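# Unscrew a bottle cap and lay it flat

## Task

Twist the cap off the bottle and leave the cap resting flat on the table, with the bottle standing upright at the end. Both must stay that way with no support from the robot, and the hands must release everything and pull away before finishing.

## Robot and tools

ROBOT. Two arms, left_arm and right_arm, each ending in an identical five-finger right hand (not mirrored, so every axis and number means the same on both). The hand point sits 0.05 m in front of the palm, where index pad and thumb tip meet in a pinch. Hand-point axes: +z along the straightened fingers (fingertips reach 0.06-0.07 m past the point), +y out of the palm, +x across the palm toward the little finger. A bracket on the little-finger side of the wrist protrudes and can strike objects. Wrapping the hand around something 0.035-0.08 m wide works best with the thumb swung in front of the palm before arriving.

WORLD FRAME. Origin on the tabletop midway between the arms; +z up, +x outward over the table, left_arm on the +y side. Arm names do not correspond to image sides. Result lines give each hand point's position (m), orientation quaternion (wxyz) and velocities in this frame; printed positions may be slightly off, more at long reach.

THE ROW. Every motion command is one row of 28 numbers, each in [-1, 1], always covering both arms: left_arm dx, dy, dz, rx, ry, rz, then left_gripper little, ring, middle, index, thumb_bend, thumb_turn, force_limit, speed; then the same 14 for right_arm and right_gripper. dx..rz are an offset, not a pose: a displacement from the hand point's measured pose at the start of the action (for a call's first action, the last pose a result reported), expressed on the hand point's own axes. Scale: 1.0 = 0.6 m or 180 degrees; rx, ry, rz form one rotation vector. Fingers: +1 straight/open, -1 curled shut. thumb_bend +1 straight, -1 fully bent. thumb_turn +1 beside the palm, -1 across in front of it. A pinch is roughly index -0.22, thumb_bend -0.75, thumb_turn -0.57. force_limit maps -1..+1 to about 0..10 N at the fingertip (0..15 N for the two thumb motors) and only halts closing. speed maps -1..+1 to nearly still..full travel in 0.6 s; close at -0.9 or below for a soft grip. Hand numbers are absolute targets, never 'no change': to hold a hand steady, resend its last eight numbers (or, before any, its hand_measured six values plus hand_force_limit and hand_speed).

execute_actions(actions): a list of actions; each action is a table of up to 15 rows, one per 1/30 s step, the final row held for any remaining steps. All rows in an action are offsets from that action's starting pose, not chained. An empty list just returns state and images. Per step the commanded pose is clipped to within 100 mm and 16 degrees of the measured pose, so large offsets take several actions; motion trails commands by about 0.17 s.

move(target, speed, stop_force, blocking): target is one 28-number row as above, offsets from the pose in the latest result that shows one; each hand point travels straight there, paths finishing together, 0.5-10 s. speed is m/s, 0.002-0.5 (default 0.25; turning up to twice that in rad/s). stop_force, 13-80 N for both arms, ends an arm's path when its wrist sensor feels that much extra push against its motion; use it only with slow speeds and no rotation, and omit it when backing away from something pressed on. blocking=false returns after 0.5 s while motion continues; then use wait or stop before new commands; it cannot combine with stop_force. The result adds a 'move:' line with the ending per arm (done, off_target, moving, held, contact, fault), limits that acted (paced = pose clipped; held = steps blocked), and distance from target.

wait(seconds): 0-10 s, arms keep their last command. stop(): brakes a running move. zoom_image(camera, region): enlarges [x0, y0, x1, y1] pixels (max 504x504) of cam_head_left, cam_head_right, cam_high, cam_low (672x504) or cam_left_wrist, cam_right_wrist (616x616). show_instructions(): shows the reference pages. finished_scene(scene): ends the current scene by its number; irreversible, so call it only once the cap lies flat, the bottle stands, and both hands are released and clear.

RESULTS. Besides poses, each result lists Hand target lines, hand_measured, hand_stopped_by (moving, target, force, stalled, fault) and hand_load_n per motor in send order; load near zero means the grip is gone. Wrist force/torque lines are in the end effector's axes, noisy (offset up to ~5.5 N, noise ~3.4 N, saturating ~100 N). 'pose unreachable' means the clearance check altered that arm's command. Step readings and HELD marks appear after executed actions. Joint torques are noisy drive outputs.

AVOID. Pushing past contact with a stiff arm: a joint torque at its limit (elbow 130, wrists 46.9, shoulder 287 N m) or an external force of 150 N freezes that arm for 10 s. Arms colliding or pressing on each other, any part. Knocking the bottle over or anything off the table. Dropping or flinging the cap, slamming, and long heavy holds that overheat motors (warning from 70 °C, brakes at 85 °C). Loose items may get nudged occasionally; recheck before finishing.

Each tool is called after "Request:" by a JSON object that holds its "method" and its "body", one argument or row to a line.

Reference images:

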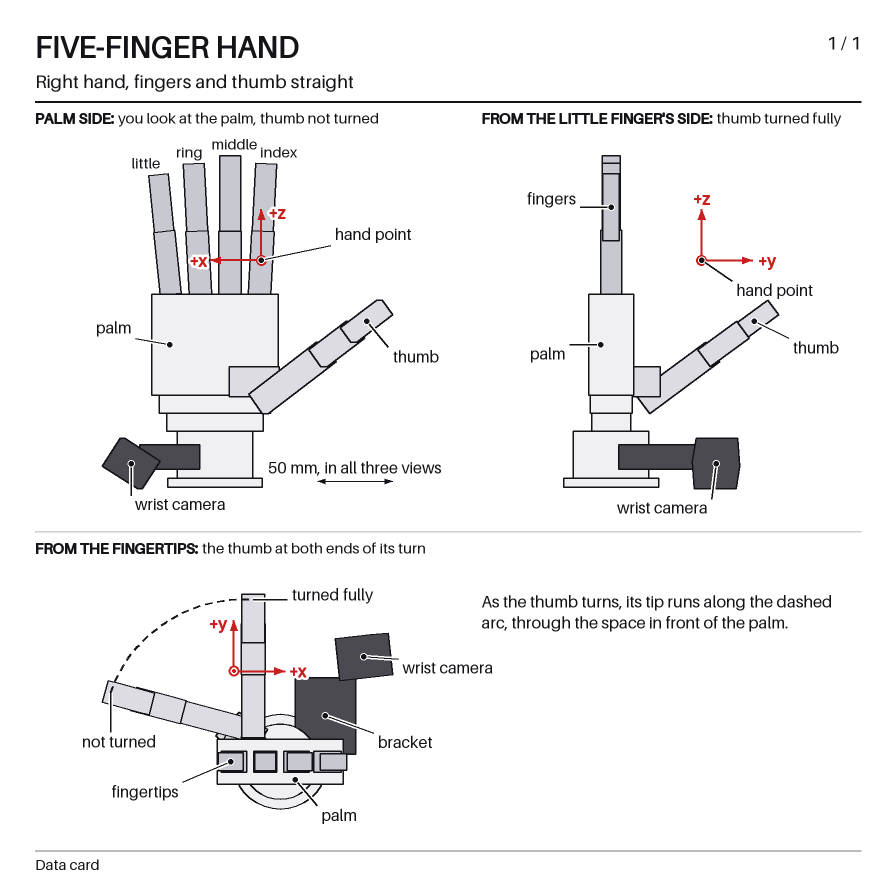

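## Session

Request:
{"method": "execute_actions", "body": {
  "actions": []
}}

Scene clock: 0.00 s.
left_arm: end_effector_position=(-0.1524, +1.1060, +0.5926) hand_measured=(+1.000, +1.000, +1.000, +1.000, +1.000, +1.000) hand_load_n=(+0.0, +0.0, +0.0, +0.0, +0.0, +0.0) hand_stopped_by=(target, target, target, target, target, target) hand_force_limit=0.00 hand_speed=-0.80 end_effector_quat_wxyz=(+0.026, +0.665, -0.746, -0.024) end_effector_velocity=(-0.000, -0.001, +0.001) end_effector_angular_velocity=(+0.001, -0.000, +0.000) | right_arm: end_effector_position=(+0.1511, -1.1596, +0.6037) hand_measured=(+1.000, +1.000, +1.000, +1.000, +1.000, +1.000) hand_load_n=(+0.0, +0.0, +0.0, +0.0, +0.0, +0.0) hand_stopped_by=(target, target, target, target, target, target) hand_force_limit=0.00 hand_speed=-0.80 end_effector_quat_wxyz=(-0.037, +0.689, +0.722, +0.051) end_effector_velocity=(+0.000, +0.001, +0.001) end_effector_angular_velocity=(-0.002, +0.000, -0.000)
Joint positions: left_arm=[ 1.448 -1.585  1.481  1.695  1.503 -1.762] | right_arm=[-1.68  -1.481  1.367  1.81   1.585 -1.86 ]
Joint velocities: left_arm=[ 0.    -0.001 -0.     0.     0.     0.   ] | right_arm=[ 0.    -0.002 -0.001  0.    -0.     0.   ]
Joint torques (N m, as the arm reports them, + toward a larger angle): no reading
Wrist force (N, on the end effector, along its own x y z axes, offset not removed): no reading
Wrist torque (N m, same axes, about the end effector's origin, offset not removed): no reading
Hand target (left_arm): -0.152, +1.106, +0.593; -0.026, -0.665, +0.746, +0.024
Hand target (right_arm): +0.151, -1.160, +0.604; -0.037, +0.689, +0.722, +0.051

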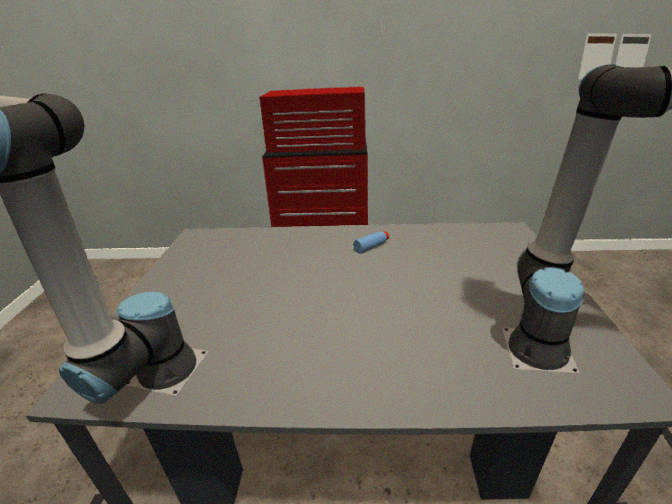

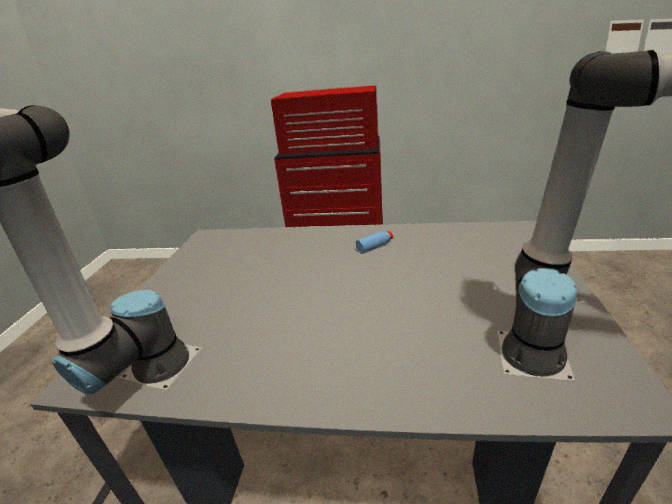

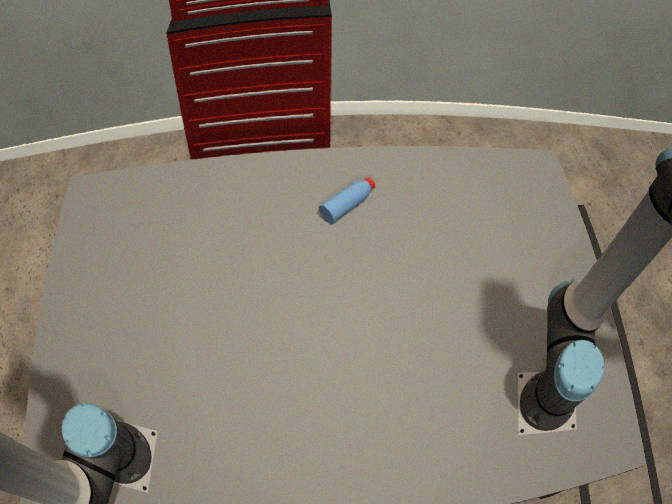

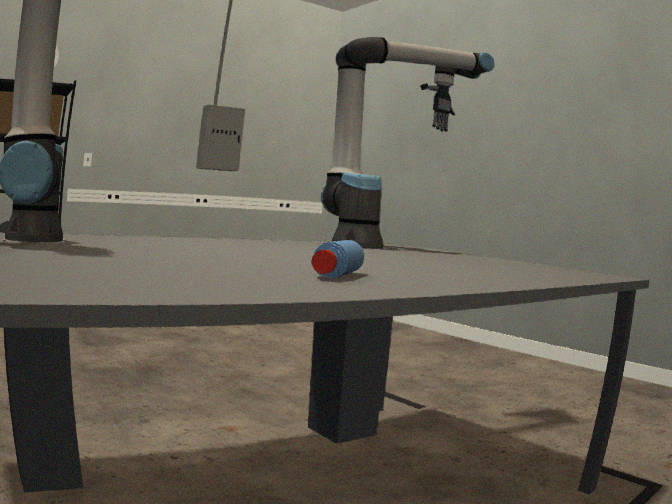

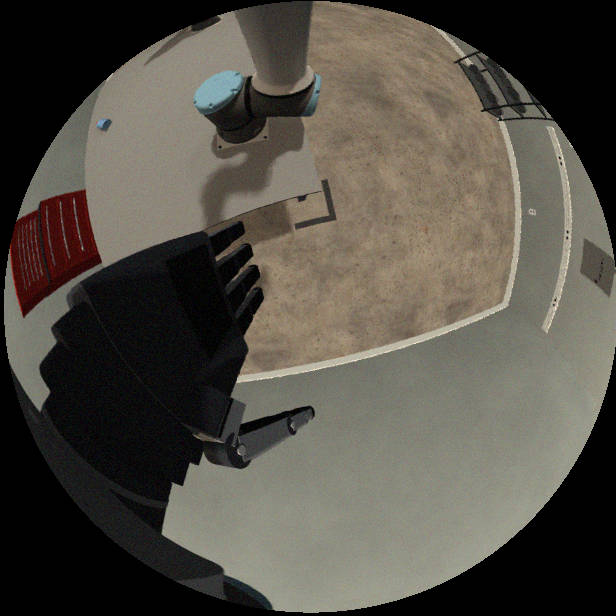

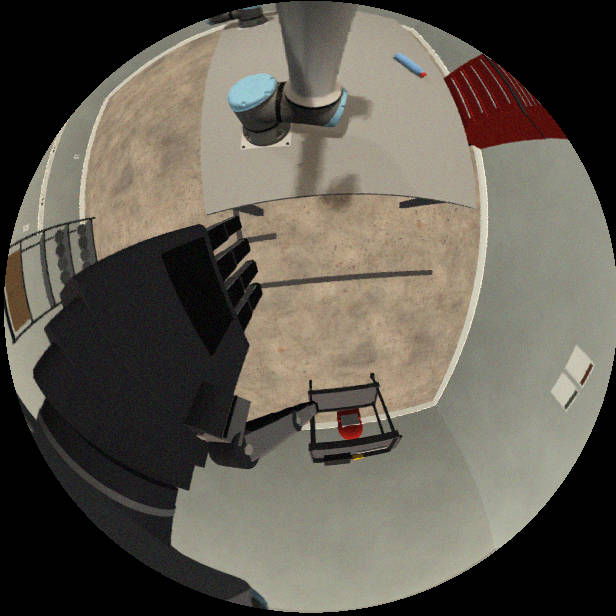

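Request:
{"method": "move", "body": {
  "target": [0.227,-0.948,0.167,0,0,0.39, 1,1,1,1,1,-1,0,0, 0.47,0.77,0.17,0,0,-0.33, 1,1,1,1,1,1,0,0],
  "speed": 0.3
}}

Scene clock: 4.10 s.
left_arm: end_effector_position=(+0.3878, +0.9053, +0.4538) hand_measured=(+1.000, +1.000, +1.000, +1.000, +1.000, -1.000) hand_load_n=(+0.0, +0.0, +0.0, +0.0, +0.0, +0.0) hand_stopped_by=(target, target, target, target, target, target) hand_force_limit=0.00 hand_speed=0.00 end_effector_quat_wxyz=(-0.035, -0.115, +0.993, +0.005) end_effector_velocity=(+0.003, -0.001, -0.001) end_effector_angular_velocity=(-0.001, +0.001, -0.004) | right_arm: end_effector_position=(+0.6002, -0.8456, +0.5468) hand_measured=(+1.000, +1.000, +1.000, +1.000, +1.000, +1.000) hand_load_n=(+0.0, +0.0, +0.0, +0.0, +0.0, +0.0) hand_stopped_by=(target, target, target, target, target, target) hand_force_limit=0.00 hand_speed=0.00 end_effector_quat_wxyz=(-0.008, +0.240, +0.969, +0.062) end_effector_velocity=(+0.002, +0.001, +0.001) end_effector_angular_velocity=(-0.002, -0.002, +0.004)
Joint positions: left_arm=[ 0.336 -1.539  1.679  1.499  1.558 -1.649] | right_arm=[-0.685 -1.408  1.388  1.671  1.475 -1.905]
Joint velocities: left_arm=[-0.002  0.004 -0.003 -0.001  0.     0.003] | right_arm=[ 0.004  0.003 -0.006  0.001  0.     0.001]
Joint torques (N m, as the arm reports them, + toward a larger angle): left_arm=[-11.9  -29.39 -47.04   1.93   2.21   1.7 ] | right_arm=[ 20.41 -38.29 -54.08   2.31  -3.54   3.46]
Wrist force (N, on the end effector, along its own x y z axes, offset not removed): left_arm=[1.9 0.4 -2.7] | right_arm=[-5.0 1.2 -0.2]
Wrist torque (N m, same axes, about the end effector's origin, offset not removed): left_arm=[0.09 -0.08 0.19] | right_arm=[0.21 0.80 -0.25]
Hand target (left_arm): +0.388, +0.905, +0.454; -0.035, -0.115, +0.993, +0.005
Hand target (right_arm): +0.600, -0.845, +0.547; -0.008, +0.240, +0.969, +0.062
Off the commanded pose (left_arm): 0.001 m, 0 deg.
Off the commanded pose (right_arm): 0.001 m, 0 deg.
move: done
camera_calibration (this result's frames):
cam_left_wrist: T_world_to_cam=[[-0.0918113, 0.995742, -0.00825036, -0.860861], [0.893823, 0.0860603, 0.440083, -0.616505], [0.43892, 0.0330303, -0.897919, 0.341121], [0, 0, 0, 1]] pos_world=[0.322285, 0.898985, 0.57051]
cam_right_wrist: T_world_to_cam=[[0.587476, 0.800495, 0.118659, 0.261892], [0.684056, -0.569571, 0.455693, -1.14154], [0.432364, -0.18654, -0.882193, 0.192415], [0, 0, 0, 1]] pos_world=[0.543827, -0.823937, 0.658863]

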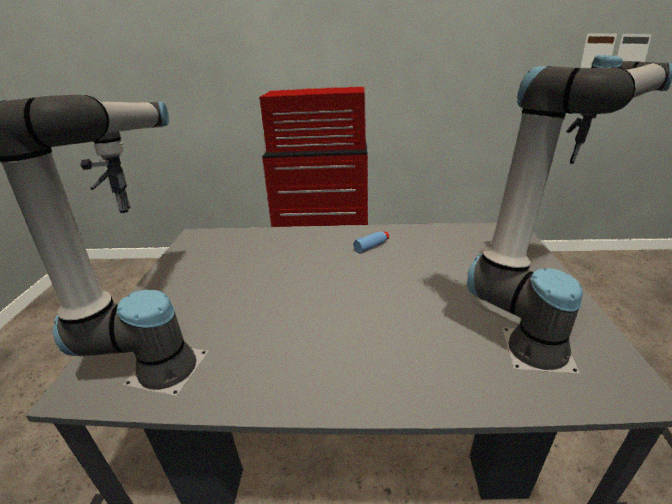

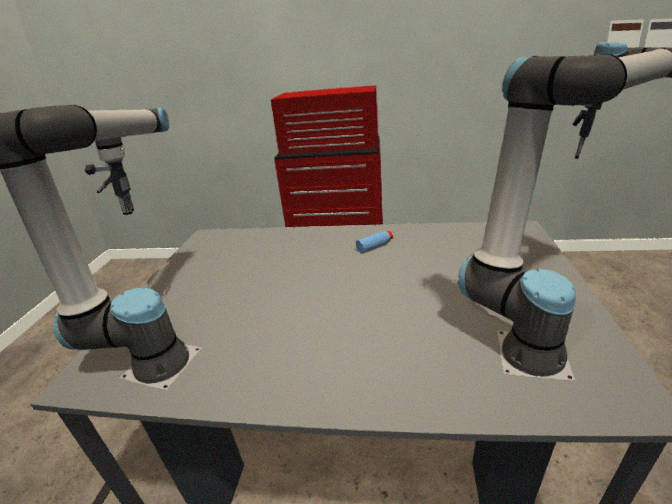

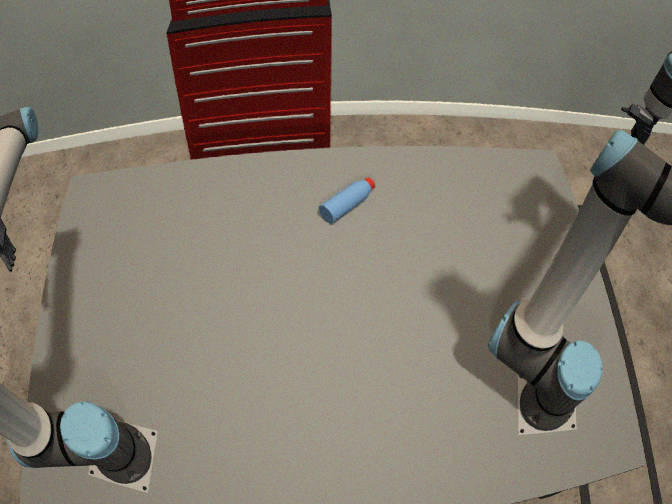

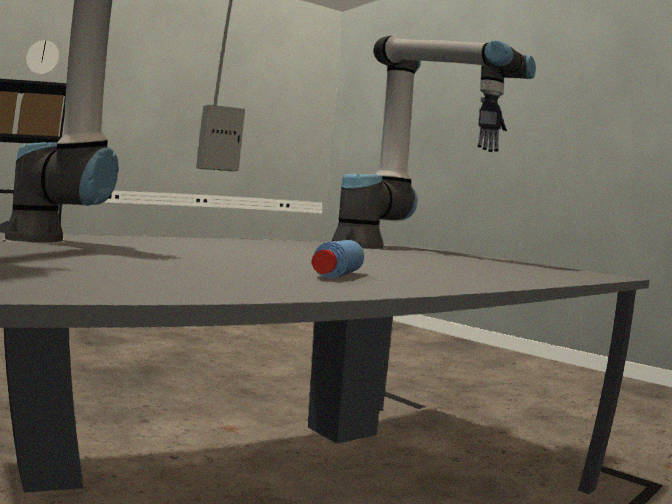

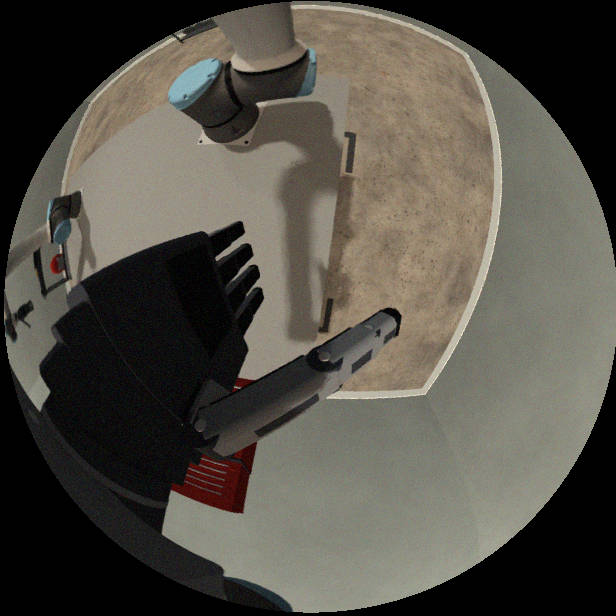

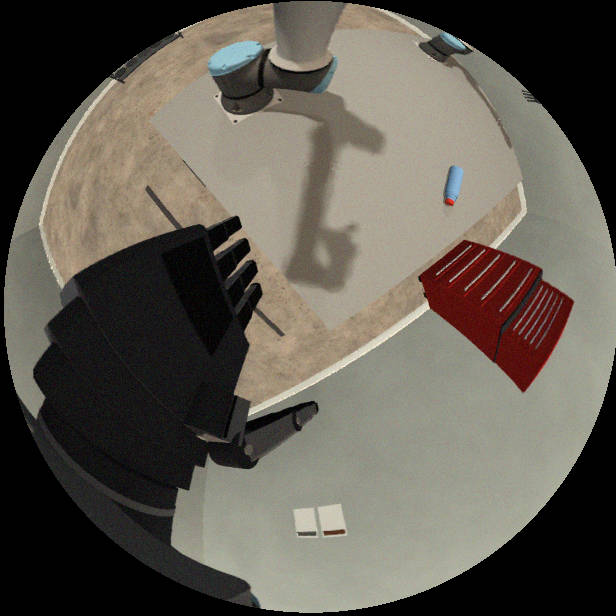

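Request:
{"method": "move", "body": {
  "target": [-0.248,-0.925,0.223,0,0,0.37, 1,1,1,1,1,-1,0,0, 0,0,0,0,0,0, 1,1,1,1,1,1,0,0],
  "speed": 0.3
}}

Scene clock: 7.03 s.
left_arm: end_effector_position=(+0.6490, +0.3994, +0.3008) hand_measured=(+1.000, +1.000, +1.000, +1.000, +1.000, -1.000) hand_load_n=(+0.0, +0.0, +0.0, +0.0, +0.0, +0.0) hand_stopped_by=(target, target, target, target, target, target) hand_force_limit=0.00 hand_speed=0.00 end_effector_quat_wxyz=(-0.032, +0.449, +0.893, -0.015) end_effector_velocity=(+0.001, -0.002, -0.000) end_effector_angular_velocity=(-0.000, +0.000, -0.004) | right_arm: end_effector_position=(+0.6002, -0.8456, +0.5468) hand_measured=(+1.000, +1.000, +1.000, +1.000, +1.000, +1.000) hand_load_n=(+0.0, +0.0, +0.0, +0.0, +0.0, +0.0) hand_stopped_by=(target, target, target, target, target, target) hand_force_limit=0.00 hand_speed=0.00 end_effector_quat_wxyz=(-0.008, +0.240, +0.969, +0.062) end_effector_velocity=(-0.000, +0.001, +0.000) end_effector_angular_velocity=(-0.001, +0.000, +0.000)
Joint positions: left_arm=[-0.39  -1.181  1.506  1.305  1.607 -1.211] | right_arm=[-0.685 -1.408  1.388  1.671  1.475 -1.905]
Joint velocities: left_arm=[-0.     0.003 -0.004  0.001  0.     0.003] | right_arm=[ 0.    -0.001  0.001 -0.     0.     0.   ]
Joint torques (N m, as the arm reports them, + toward a larger angle): left_arm=[-12.46 -53.94 -45.18   5.77   2.52   1.45] | right_arm=[-16.35 -63.97 -26.5    4.64  -3.07  -3.95]
Wrist force (N, on the end effector, along its own x y z axes, offset not removed): left_arm=[1.2 0.5 -5.2] | right_arm=[-5.3 -4.5 0.1]
Wrist torque (N m, same axes, about the end effector's origin, offset not removed): left_arm=[0.20 -0.04 0.10] | right_arm=[-0.91 1.04 -0.47]
Hand target (left_arm): +0.649, +0.399, +0.301; -0.032, +0.449, +0.893, -0.015
Hand target (right_arm): +0.600, -0.846, +0.547; -0.008, +0.240, +0.969, +0.062
Off the commanded pose (left_arm): 0.001 m, 0 deg.
Off the commanded pose (right_arm): 0.000 m, 0 deg.
move: done
camera_calibration (this result's frames):
cam_left_wrist: T_world_to_cam=[[0.874186, 0.479445, -0.0770147, -0.734497], [0.455989, -0.755975, 0.469654, -0.127464], [0.166952, -0.445683, -0.879485, 0.467996], [0, 0, 0, 1]] pos_world=[0.622076, 0.464369, 0.414893]
cam_right_wrist: T_world_to_cam=[[0.587476, 0.800494, 0.11866, 0.261891], [0.684055, -0.569572, 0.455694, -1.14154], [0.432366, -0.186539, -0.882192, 0.192415], [0, 0, 0, 1]] pos_world=[0.543827, -0.823937, 0.658863]

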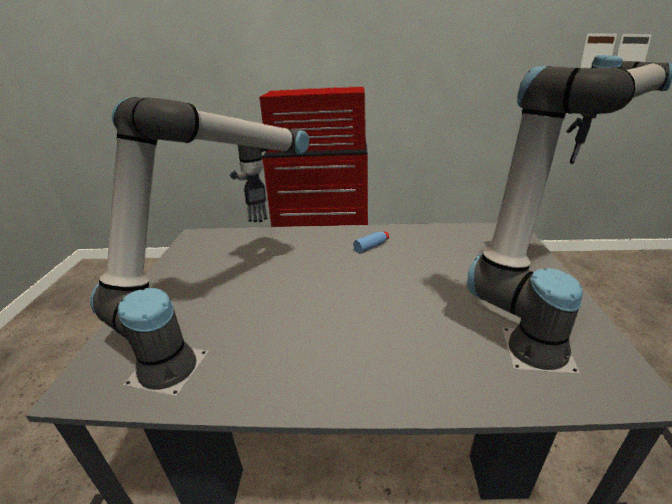

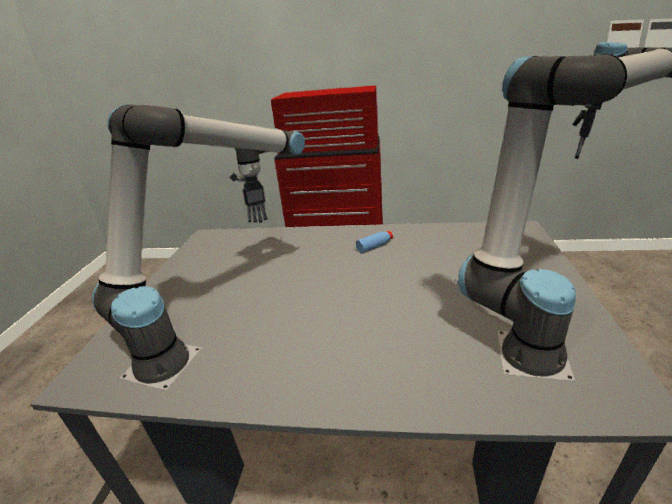

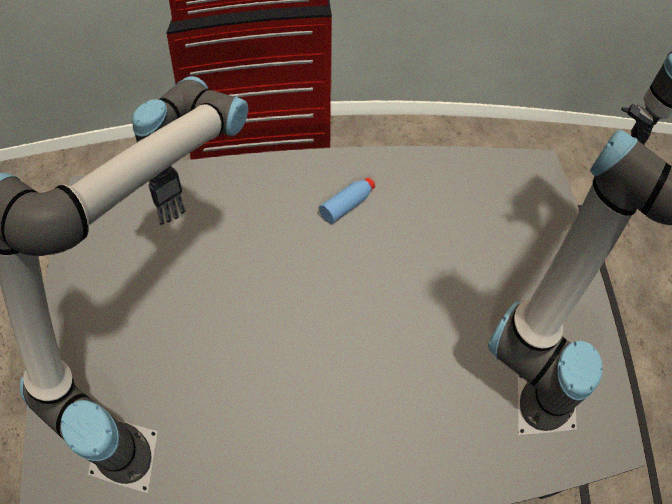

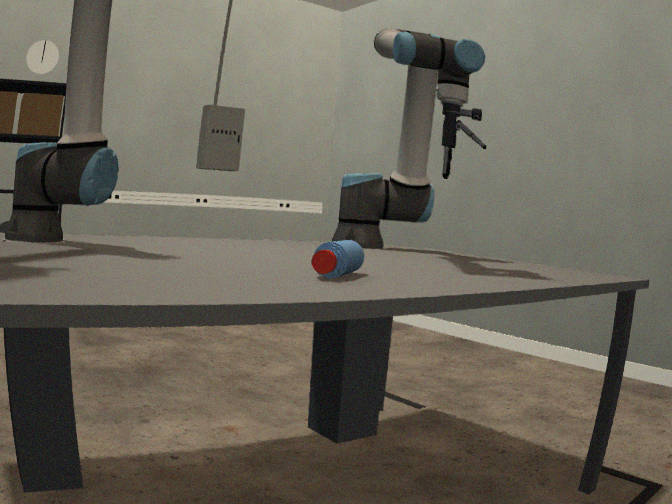

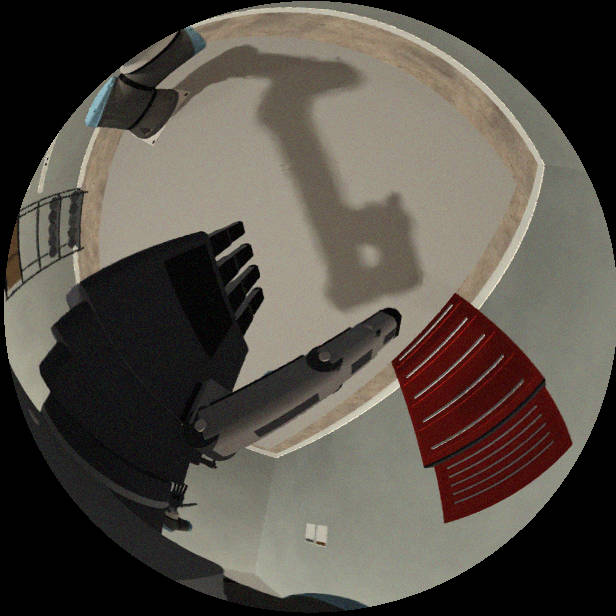

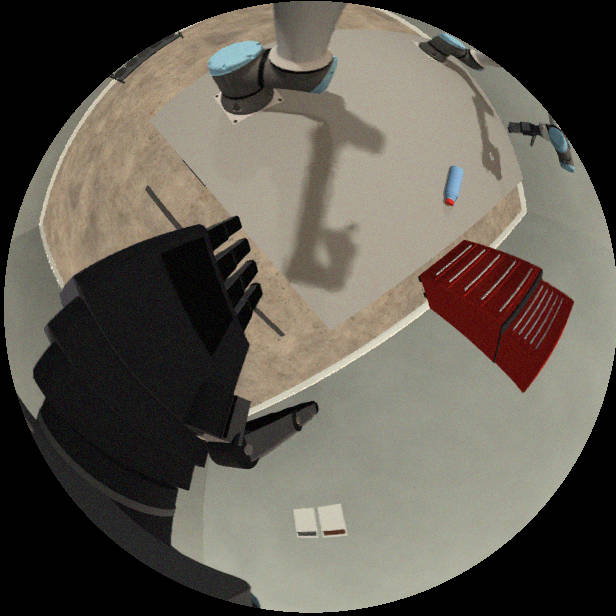

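Request:
{"method": "move", "body": {
  "target": [-0.918,-0.293,0.228,0.23,0,0, 1,1,1,1,1,-1,0,0, 0,0,0,0,0,0, 1,1,1,1,1,1,0,0],
  "speed": 0.3
}}

Scene clock: 9.93 s.
left_arm: end_effector_position=(+0.7777, -0.0332, +0.1753) hand_measured=(+1.000, +1.000, +1.000, +1.000, +1.000, -1.000) hand_load_n=(+0.0, +0.0, +0.0, +0.0, +0.0, +0.0) hand_stopped_by=(target, target, target, target, target, target) hand_force_limit=0.00 hand_speed=0.00 end_effector_quat_wxyz=(-0.133, +0.419, +0.855, -0.274) end_effector_velocity=(+0.001, -0.000, -0.000) end_effector_angular_velocity=(-0.002, -0.002, +0.001) | right_arm: end_effector_position=(+0.6002, -0.8456, +0.5468) hand_measured=(+1.000, +1.000, +1.000, +1.000, +1.000, +1.000) hand_load_n=(+0.0, +0.0, +0.0, +0.0, +0.0, +0.0) hand_stopped_by=(target, target, target, target, target, target) hand_force_limit=0.00 hand_speed=0.00 end_effector_quat_wxyz=(-0.008, +0.240, +0.969, +0.062) end_effector_velocity=(-0.000, +0.000, +0.001) end_effector_angular_velocity=(-0.002, -0.002, -0.001)
Joint positions: left_arm=[-0.533 -0.378  0.369  1.715  2.178 -1.332] | right_arm=[-0.685 -1.408  1.388  1.671  1.475 -1.905]
Joint velocities: left_arm=[ 0.001  0.002 -0.003 -0.002 -0.    -0.   ] | right_arm=[-0.    -0.002  0.    -0.001  0.     0.   ]
Joint torques (N m, as the arm reports them, + toward a larger angle): left_arm=[  9.28 -99.57 -46.65   2.1   -1.49   1.51] | right_arm=[-16.38 -63.92 -26.82   5.25  -3.27  -4.33]
Wrist force (N, on the end effector, along its own x y z axes, offset not removed): left_arm=[0.0 -0.2 -1.2] | right_arm=[-1.6 1.4 3.2]
Wrist torque (N m, same axes, about the end effector's origin, offset not removed): left_arm=[-0.15 -0.10 -0.08] | right_arm=[-0.03 0.06 0.11]
Hand target (left_arm): +0.778, -0.033, +0.175; -0.133, +0.419, +0.855, -0.274
Hand target (right_arm): +0.600, -0.846, +0.547; -0.008, +0.240, +0.969, +0.062
Off the commanded pose (left_arm): 0.127 m, 9 deg; position clipped at the last step of the last action.
Off the commanded pose (right_arm): 0.000 m, 0 deg.
move: held (left_arm); limits=paced,held; held on 14 of 69 steps (left_arm), including the last (left_arm)
pose unreachable (left arm): on one or more control steps of this call, first in action 0 (counted from 0), this arm could not follow its commanded pose, so it was not sent that pose on those steps. On the call's last step it was still not sent that pose. It may still have moved: this result reports where it is.
cause: the commanded pose would bring two parts of the arm too close to each other (joints 4 (wrist 1) to 6 (wrist 3) lie between them).
camera_calibration (this result's frames):
cam_left_wrist: T_world_to_cam=[[0.715081, 0.377171, -0.588558, -0.439181], [0.683468, -0.55396, 0.475395, -0.625492], [-0.146733, -0.742206, -0.65391, 0.337931], [0, 0, 0, 1]] pos_world=[0.791139, 0.0699628, 0.259848]
cam_right_wrist: T_world_to_cam=[[0.587476, 0.800495, 0.11866, 0.261891], [0.684055, -0.569572, 0.455694, -1.14154], [0.432366, -0.186539, -0.882192, 0.192415], [0, 0, 0, 1]] pos_world=[0.543827, -0.823937, 0.658863]

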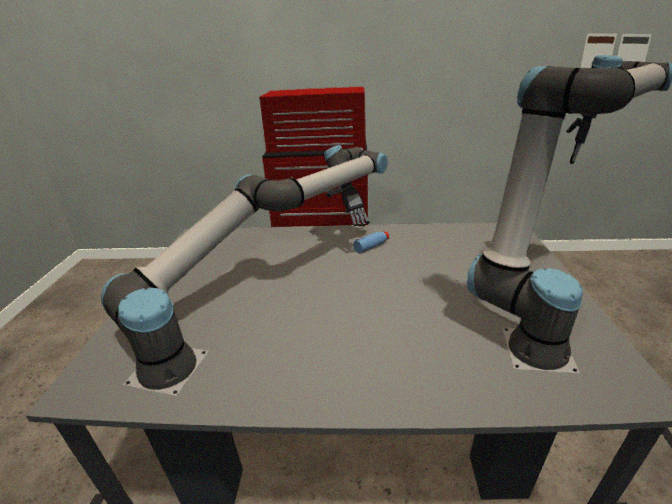

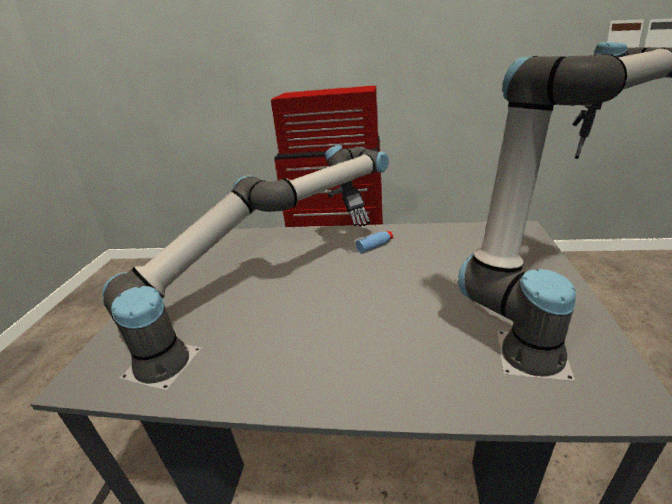

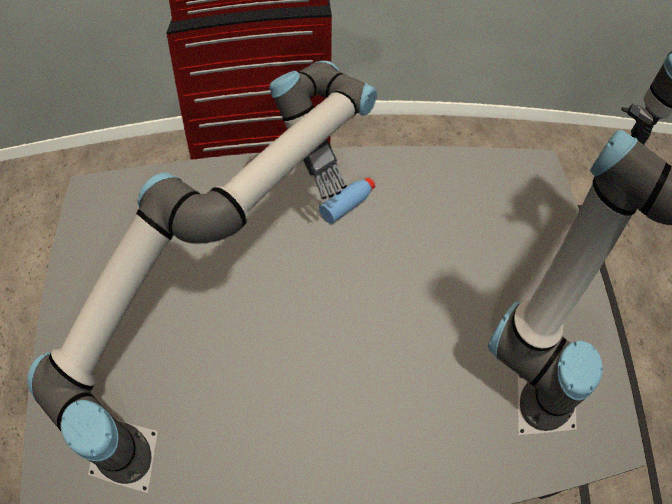

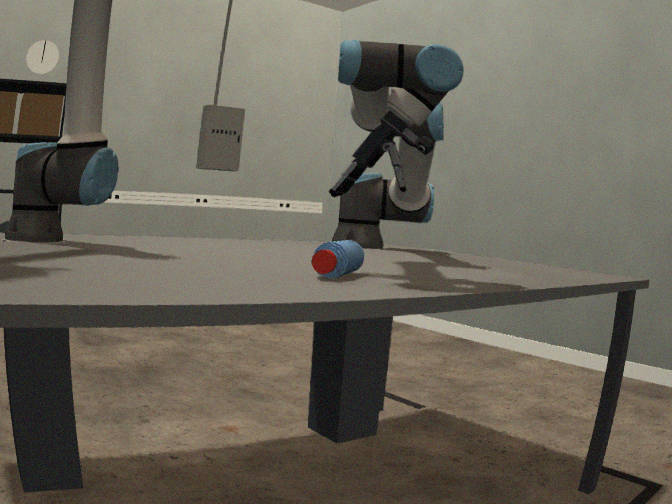

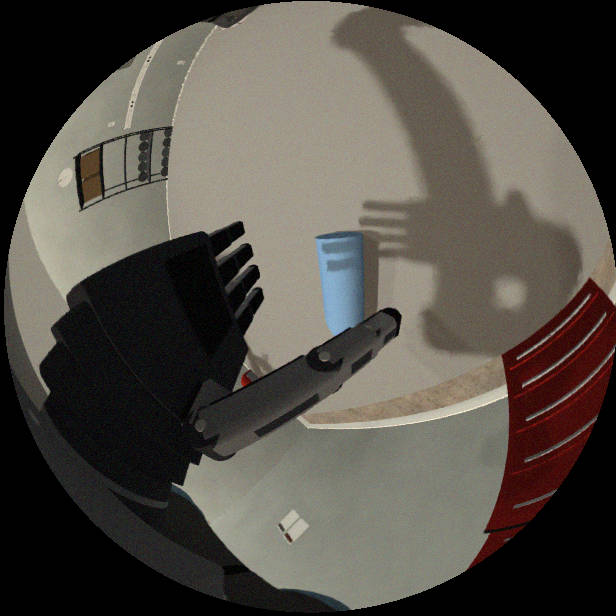

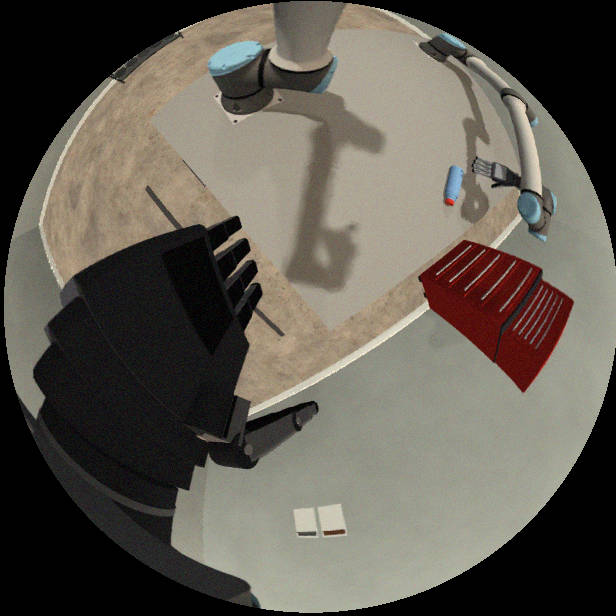

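Request:
{"method": "move", "body": {
  "target": [0.83,-0.21,-0.21,-0.19,0,0, 1,1,1,1,1,-1,0,0, 0.247,0.807,0.695,0,0,-0.85, 1,1,1,1,1,-1,0,0],
  "speed": 0.3
}}

Scene clock: 18.83 s.
left_arm: end_effector_position=(+0.4493, +0.3430, +0.3493) hand_measured=(+1.000, +1.000, +1.000, +1.000, +1.000, -1.000) hand_load_n=(+0.0, +0.0, +0.0, +0.0, +0.0, +0.0) hand_stopped_by=(target, target, target, target, target, target) hand_force_limit=0.00 hand_speed=0.00 end_effector_quat_wxyz=(-0.004, +0.440, +0.898, -0.011) end_effector_velocity=(-0.001, +0.001, +0.001) end_effector_angular_velocity=(-0.000, -0.002, +0.000) | right_arm: end_effector_position=(+0.7013, -0.3005, +0.1955) hand_measured=(+1.000, +1.000, +1.000, +1.000, +1.000, -1.000) hand_load_n=(+0.0, +0.0, +0.0, +0.0, +0.0, +0.0) hand_stopped_by=(target, target, target, target, target, target) hand_force_limit=0.00 hand_speed=0.00 end_effector_quat_wxyz=(-0.058, +0.886, -0.460, -0.022) end_effector_velocity=(+0.001, +0.000, +0.002) end_effector_angular_velocity=(+0.001, -0.003, -0.000)
Joint positions: left_arm=[-0.715 -1.492  1.801  1.26   1.594 -1.558] | right_arm=[ 0.313 -0.943  1.319  1.159  1.452 -3.571]
Joint velocities: left_arm=[-0.001 -0.004  0.003 -0.001 -0.001 -0.002] | right_arm=[ 0.    -0.002 -0.002 -0.     0.     0.   ]
Joint torques (N m, as the arm reports them, + toward a larger angle): left_arm=[-10.93 -49.19 -28.53   5.55  -3.06  -2.29] | right_arm=[ 18.68 -66.96 -50.35   2.11   2.58  -4.17]
Wrist force (N, on the end effector, along its own x y z axes, offset not removed): left_arm=[0.0 -1.1 -0.7] | right_arm=[-1.0 -3.4 -3.1]
Wrist torque (N m, same axes, about the end effector's origin, offset not removed): left_arm=[-0.34 -0.09 0.04] | right_arm=[-0.32 0.30 -0.08]
Hand target (left_arm): +0.449, +0.343, +0.349; -0.004, +0.440, +0.898, -0.011
Hand target (right_arm): +0.701, -0.300, +0.195; -0.058, +0.886, -0.460, -0.022
Off the commanded pose (left_arm): 0.001 m, 0 deg.
Off the commanded pose (right_arm): 0.001 m, 0 deg.
move: done; limits=paced
camera_calibration (this result's frames):
cam_left_wrist: T_world_to_cam=[[0.866893, 0.496947, -0.0392561, -0.545069], [0.445928, -0.737872, 0.506649, -0.116458], [0.222812, -0.456716, -0.861258, 0.491198], [0, 0, 0, 1]] pos_world=[0.415003, 0.409277, 0.460654]
cam_right_wrist: T_world_to_cam=[[-0.890992, -0.450164, -0.0590384, 0.503557], [-0.392905, 0.699351, 0.597104, 0.368797], [-0.227507, 0.555212, -0.799988, 0.609972], [0, 0, 0, 1]] pos_world=[0.73234, -0.369898, 0.29749]

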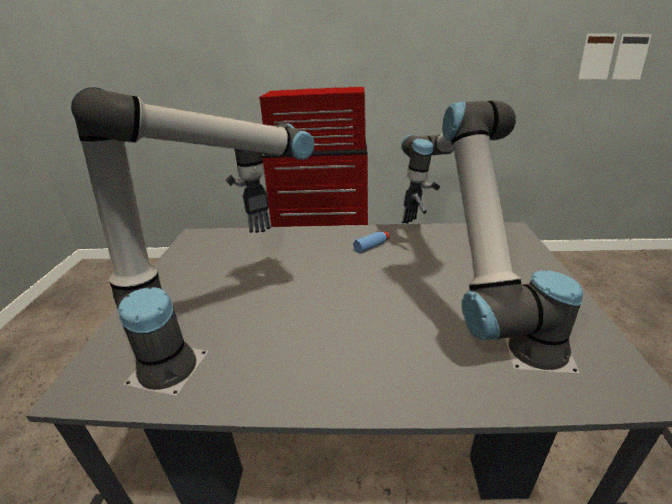

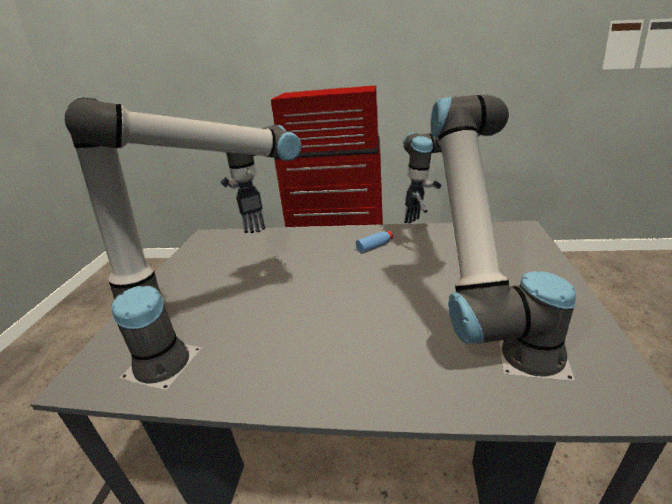

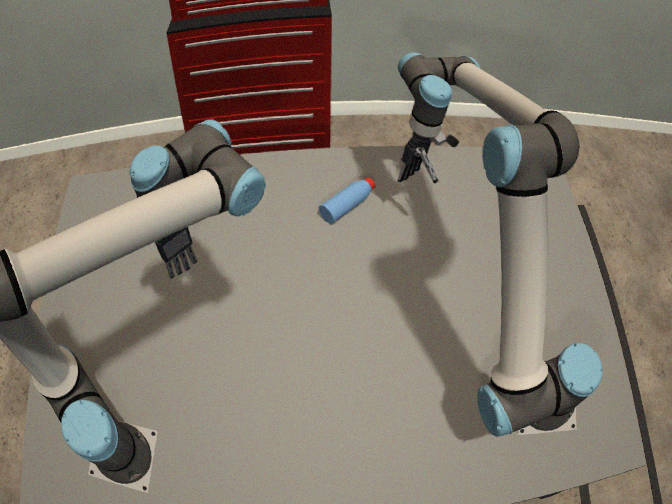

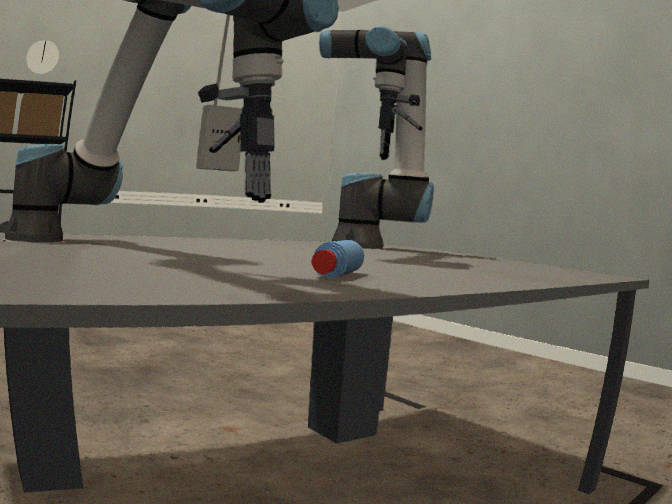

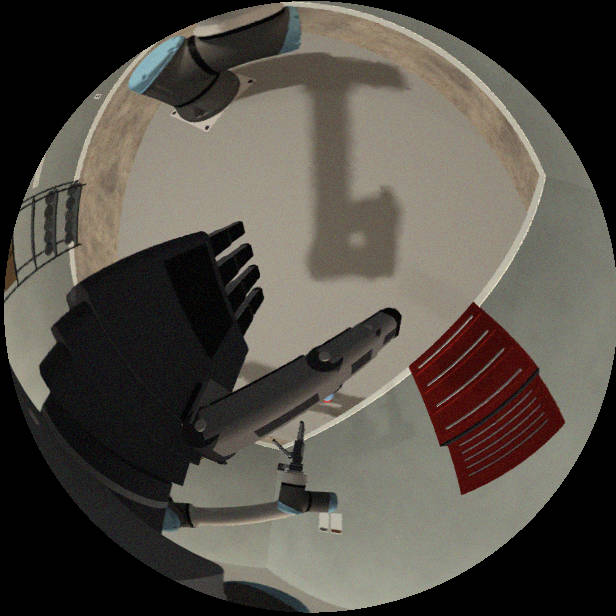

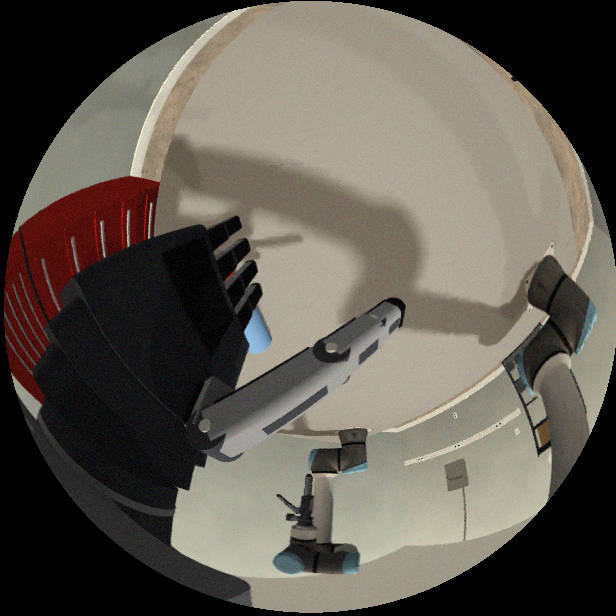

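Request:
{"method": "move", "body": {
  "target": [0,0,0,0,0,0, 1,1,1,1,1,-1,0,0, -0.262,-0.288,0.158,0.23,0.03,0, 1,1,1,1,1,-1,0,0]
}}

Scene clock: 21.67 s.
left_arm: end_effector_position=(+0.4493, +0.3430, +0.3493) hand_measured=(+1.000, +1.000, +1.000, +1.000, +1.000, -1.000) hand_load_n=(+0.0, +0.0, +0.0, +0.0, +0.0, +0.0) hand_stopped_by=(target, target, target, target, target, target) hand_force_limit=0.00 hand_speed=0.00 end_effector_quat_wxyz=(-0.004, +0.440, +0.898, -0.011) end_effector_velocity=(-0.000, +0.000, +0.001) end_effector_angular_velocity=(-0.002, -0.002, +0.000) | right_arm: end_effector_position=(+0.7531, -0.0628, +0.1301) hand_measured=(+1.000, +1.000, +1.000, +1.000, +1.000, -1.000) hand_load_n=(+0.0, +0.0, +0.0, +0.0, +0.0, +0.0) hand_stopped_by=(target, target, target, target, target, target) hand_force_limit=0.00 hand_speed=0.00 end_effector_quat_wxyz=(-0.346, +0.808, -0.440, +0.182) end_effector_velocity=(+0.001, +0.002, -0.003) end_effector_angular_velocity=(+0.003, -0.005, -0.001)
Joint positions: left_arm=[-0.715 -1.492  1.801  1.26   1.594 -1.558] | right_arm=[ 0.551 -1.024  1.496  0.303  1.451 -3.246]
Joint velocities: left_arm=[ 0.    -0.002 -0.    -0.001  0.     0.   ] | right_arm=[ 0.003  0.002  0.002 -0.011  0.003  0.003]
Joint torques (N m, as the arm reports them, + toward a larger angle): left_arm=[  9.94 -32.63 -45.46   1.89   2.56   1.66] | right_arm=[ 20.71 -65.09 -24.44  -1.98   3.38   3.44]
Wrist force (N, on the end effector, along its own x y z axes, offset not removed): left_arm=[-0.1 1.3 -3.3] | right_arm=[3.1 -3.1 0.6]
Wrist torque (N m, same axes, about the end effector's origin, offset not removed): left_arm=[0.20 -0.03 0.12] | right_arm=[-0.66 -0.24 0.02]
Hand target (left_arm): +0.449, +0.343, +0.349; -0.004, +0.440, +0.898, -0.011
Hand target (right_arm): +0.753, -0.062, +0.130; -0.346, +0.808, -0.440, +0.183
Off the commanded pose (left_arm): 0.000 m, 0 deg.
Off the commanded pose (right_arm): 0.000 m, 0 deg.
move: done
camera_calibration (this result's frames):
cam_left_wrist: T_world_to_cam=[[0.866893, 0.496947, -0.0392558, -0.545069], [0.445928, -0.737872, 0.506648, -0.116457], [0.222811, -0.456715, -0.861259, 0.491198], [0, 0, 0, 1]] pos_world=[0.415003, 0.409277, 0.460654]
cam_right_wrist: T_world_to_cam=[[-0.662868, -0.254657, -0.704099, 0.57732], [-0.696484, 0.554859, 0.455019, 0.499999], [0.274802, 0.792011, -0.545163, 0.0409431], [0, 0, 0, 1]] pos_world=[0.719677, -0.162837, 0.201302]

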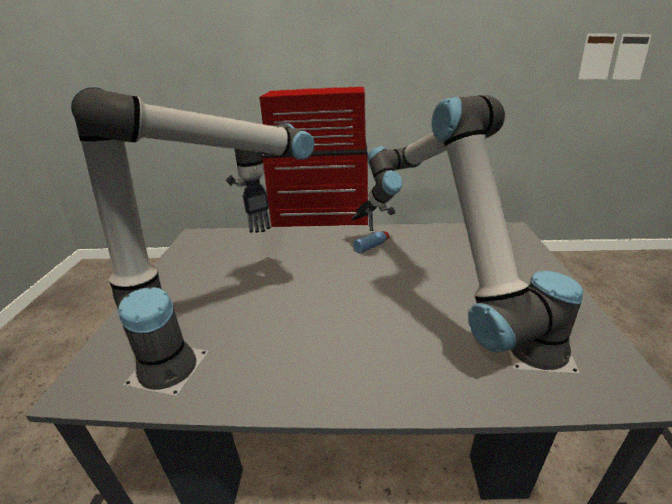

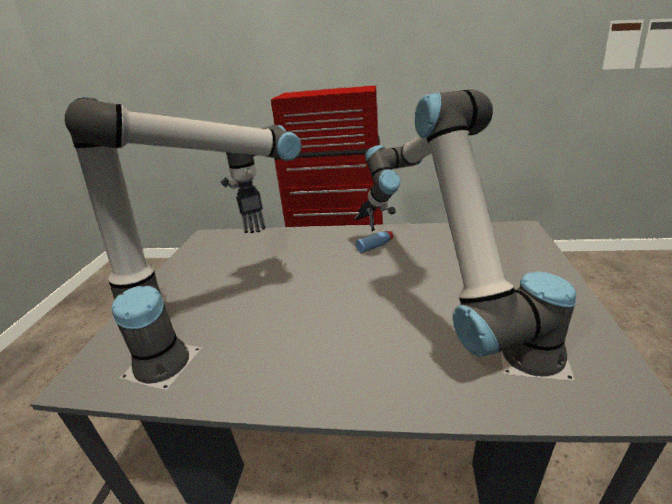

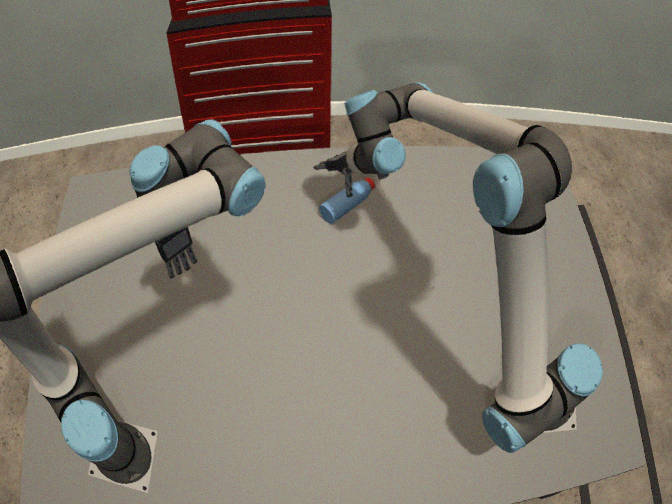

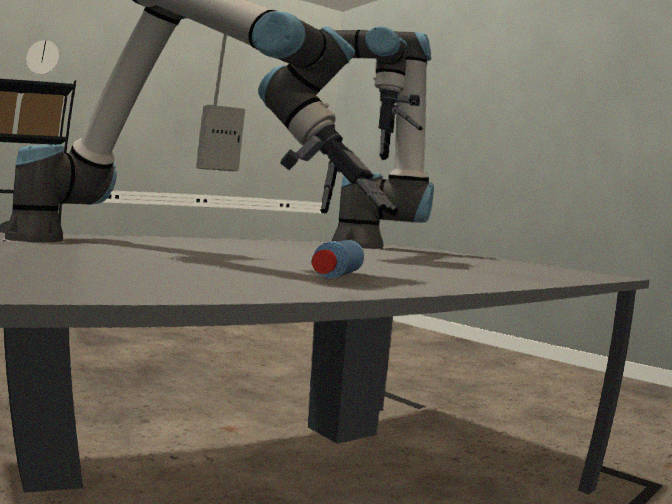

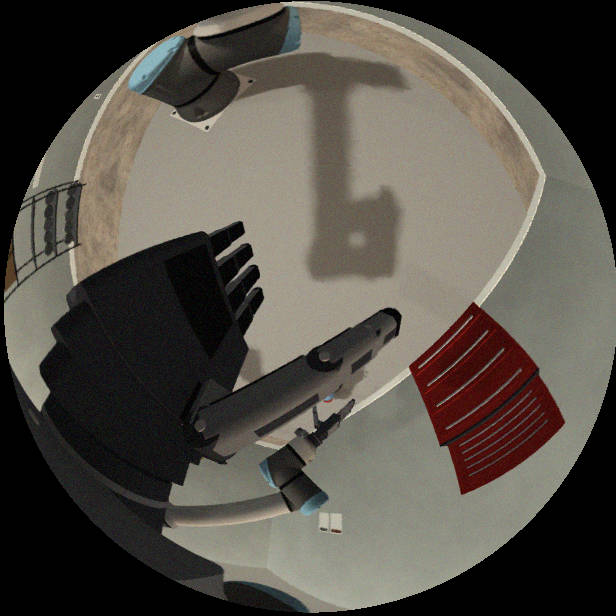

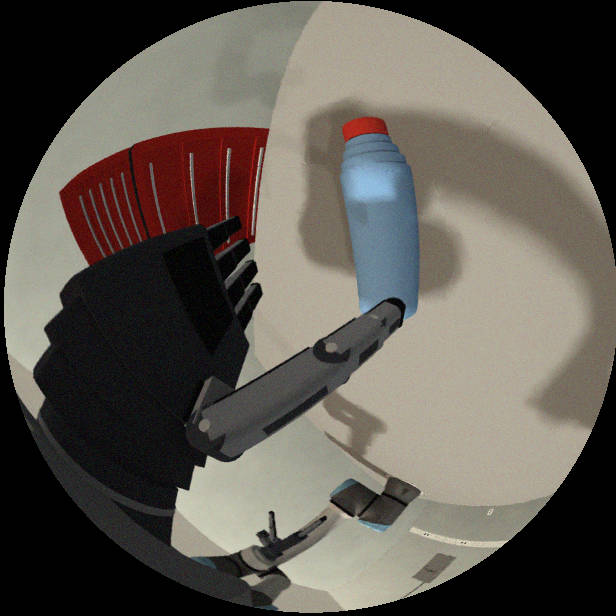

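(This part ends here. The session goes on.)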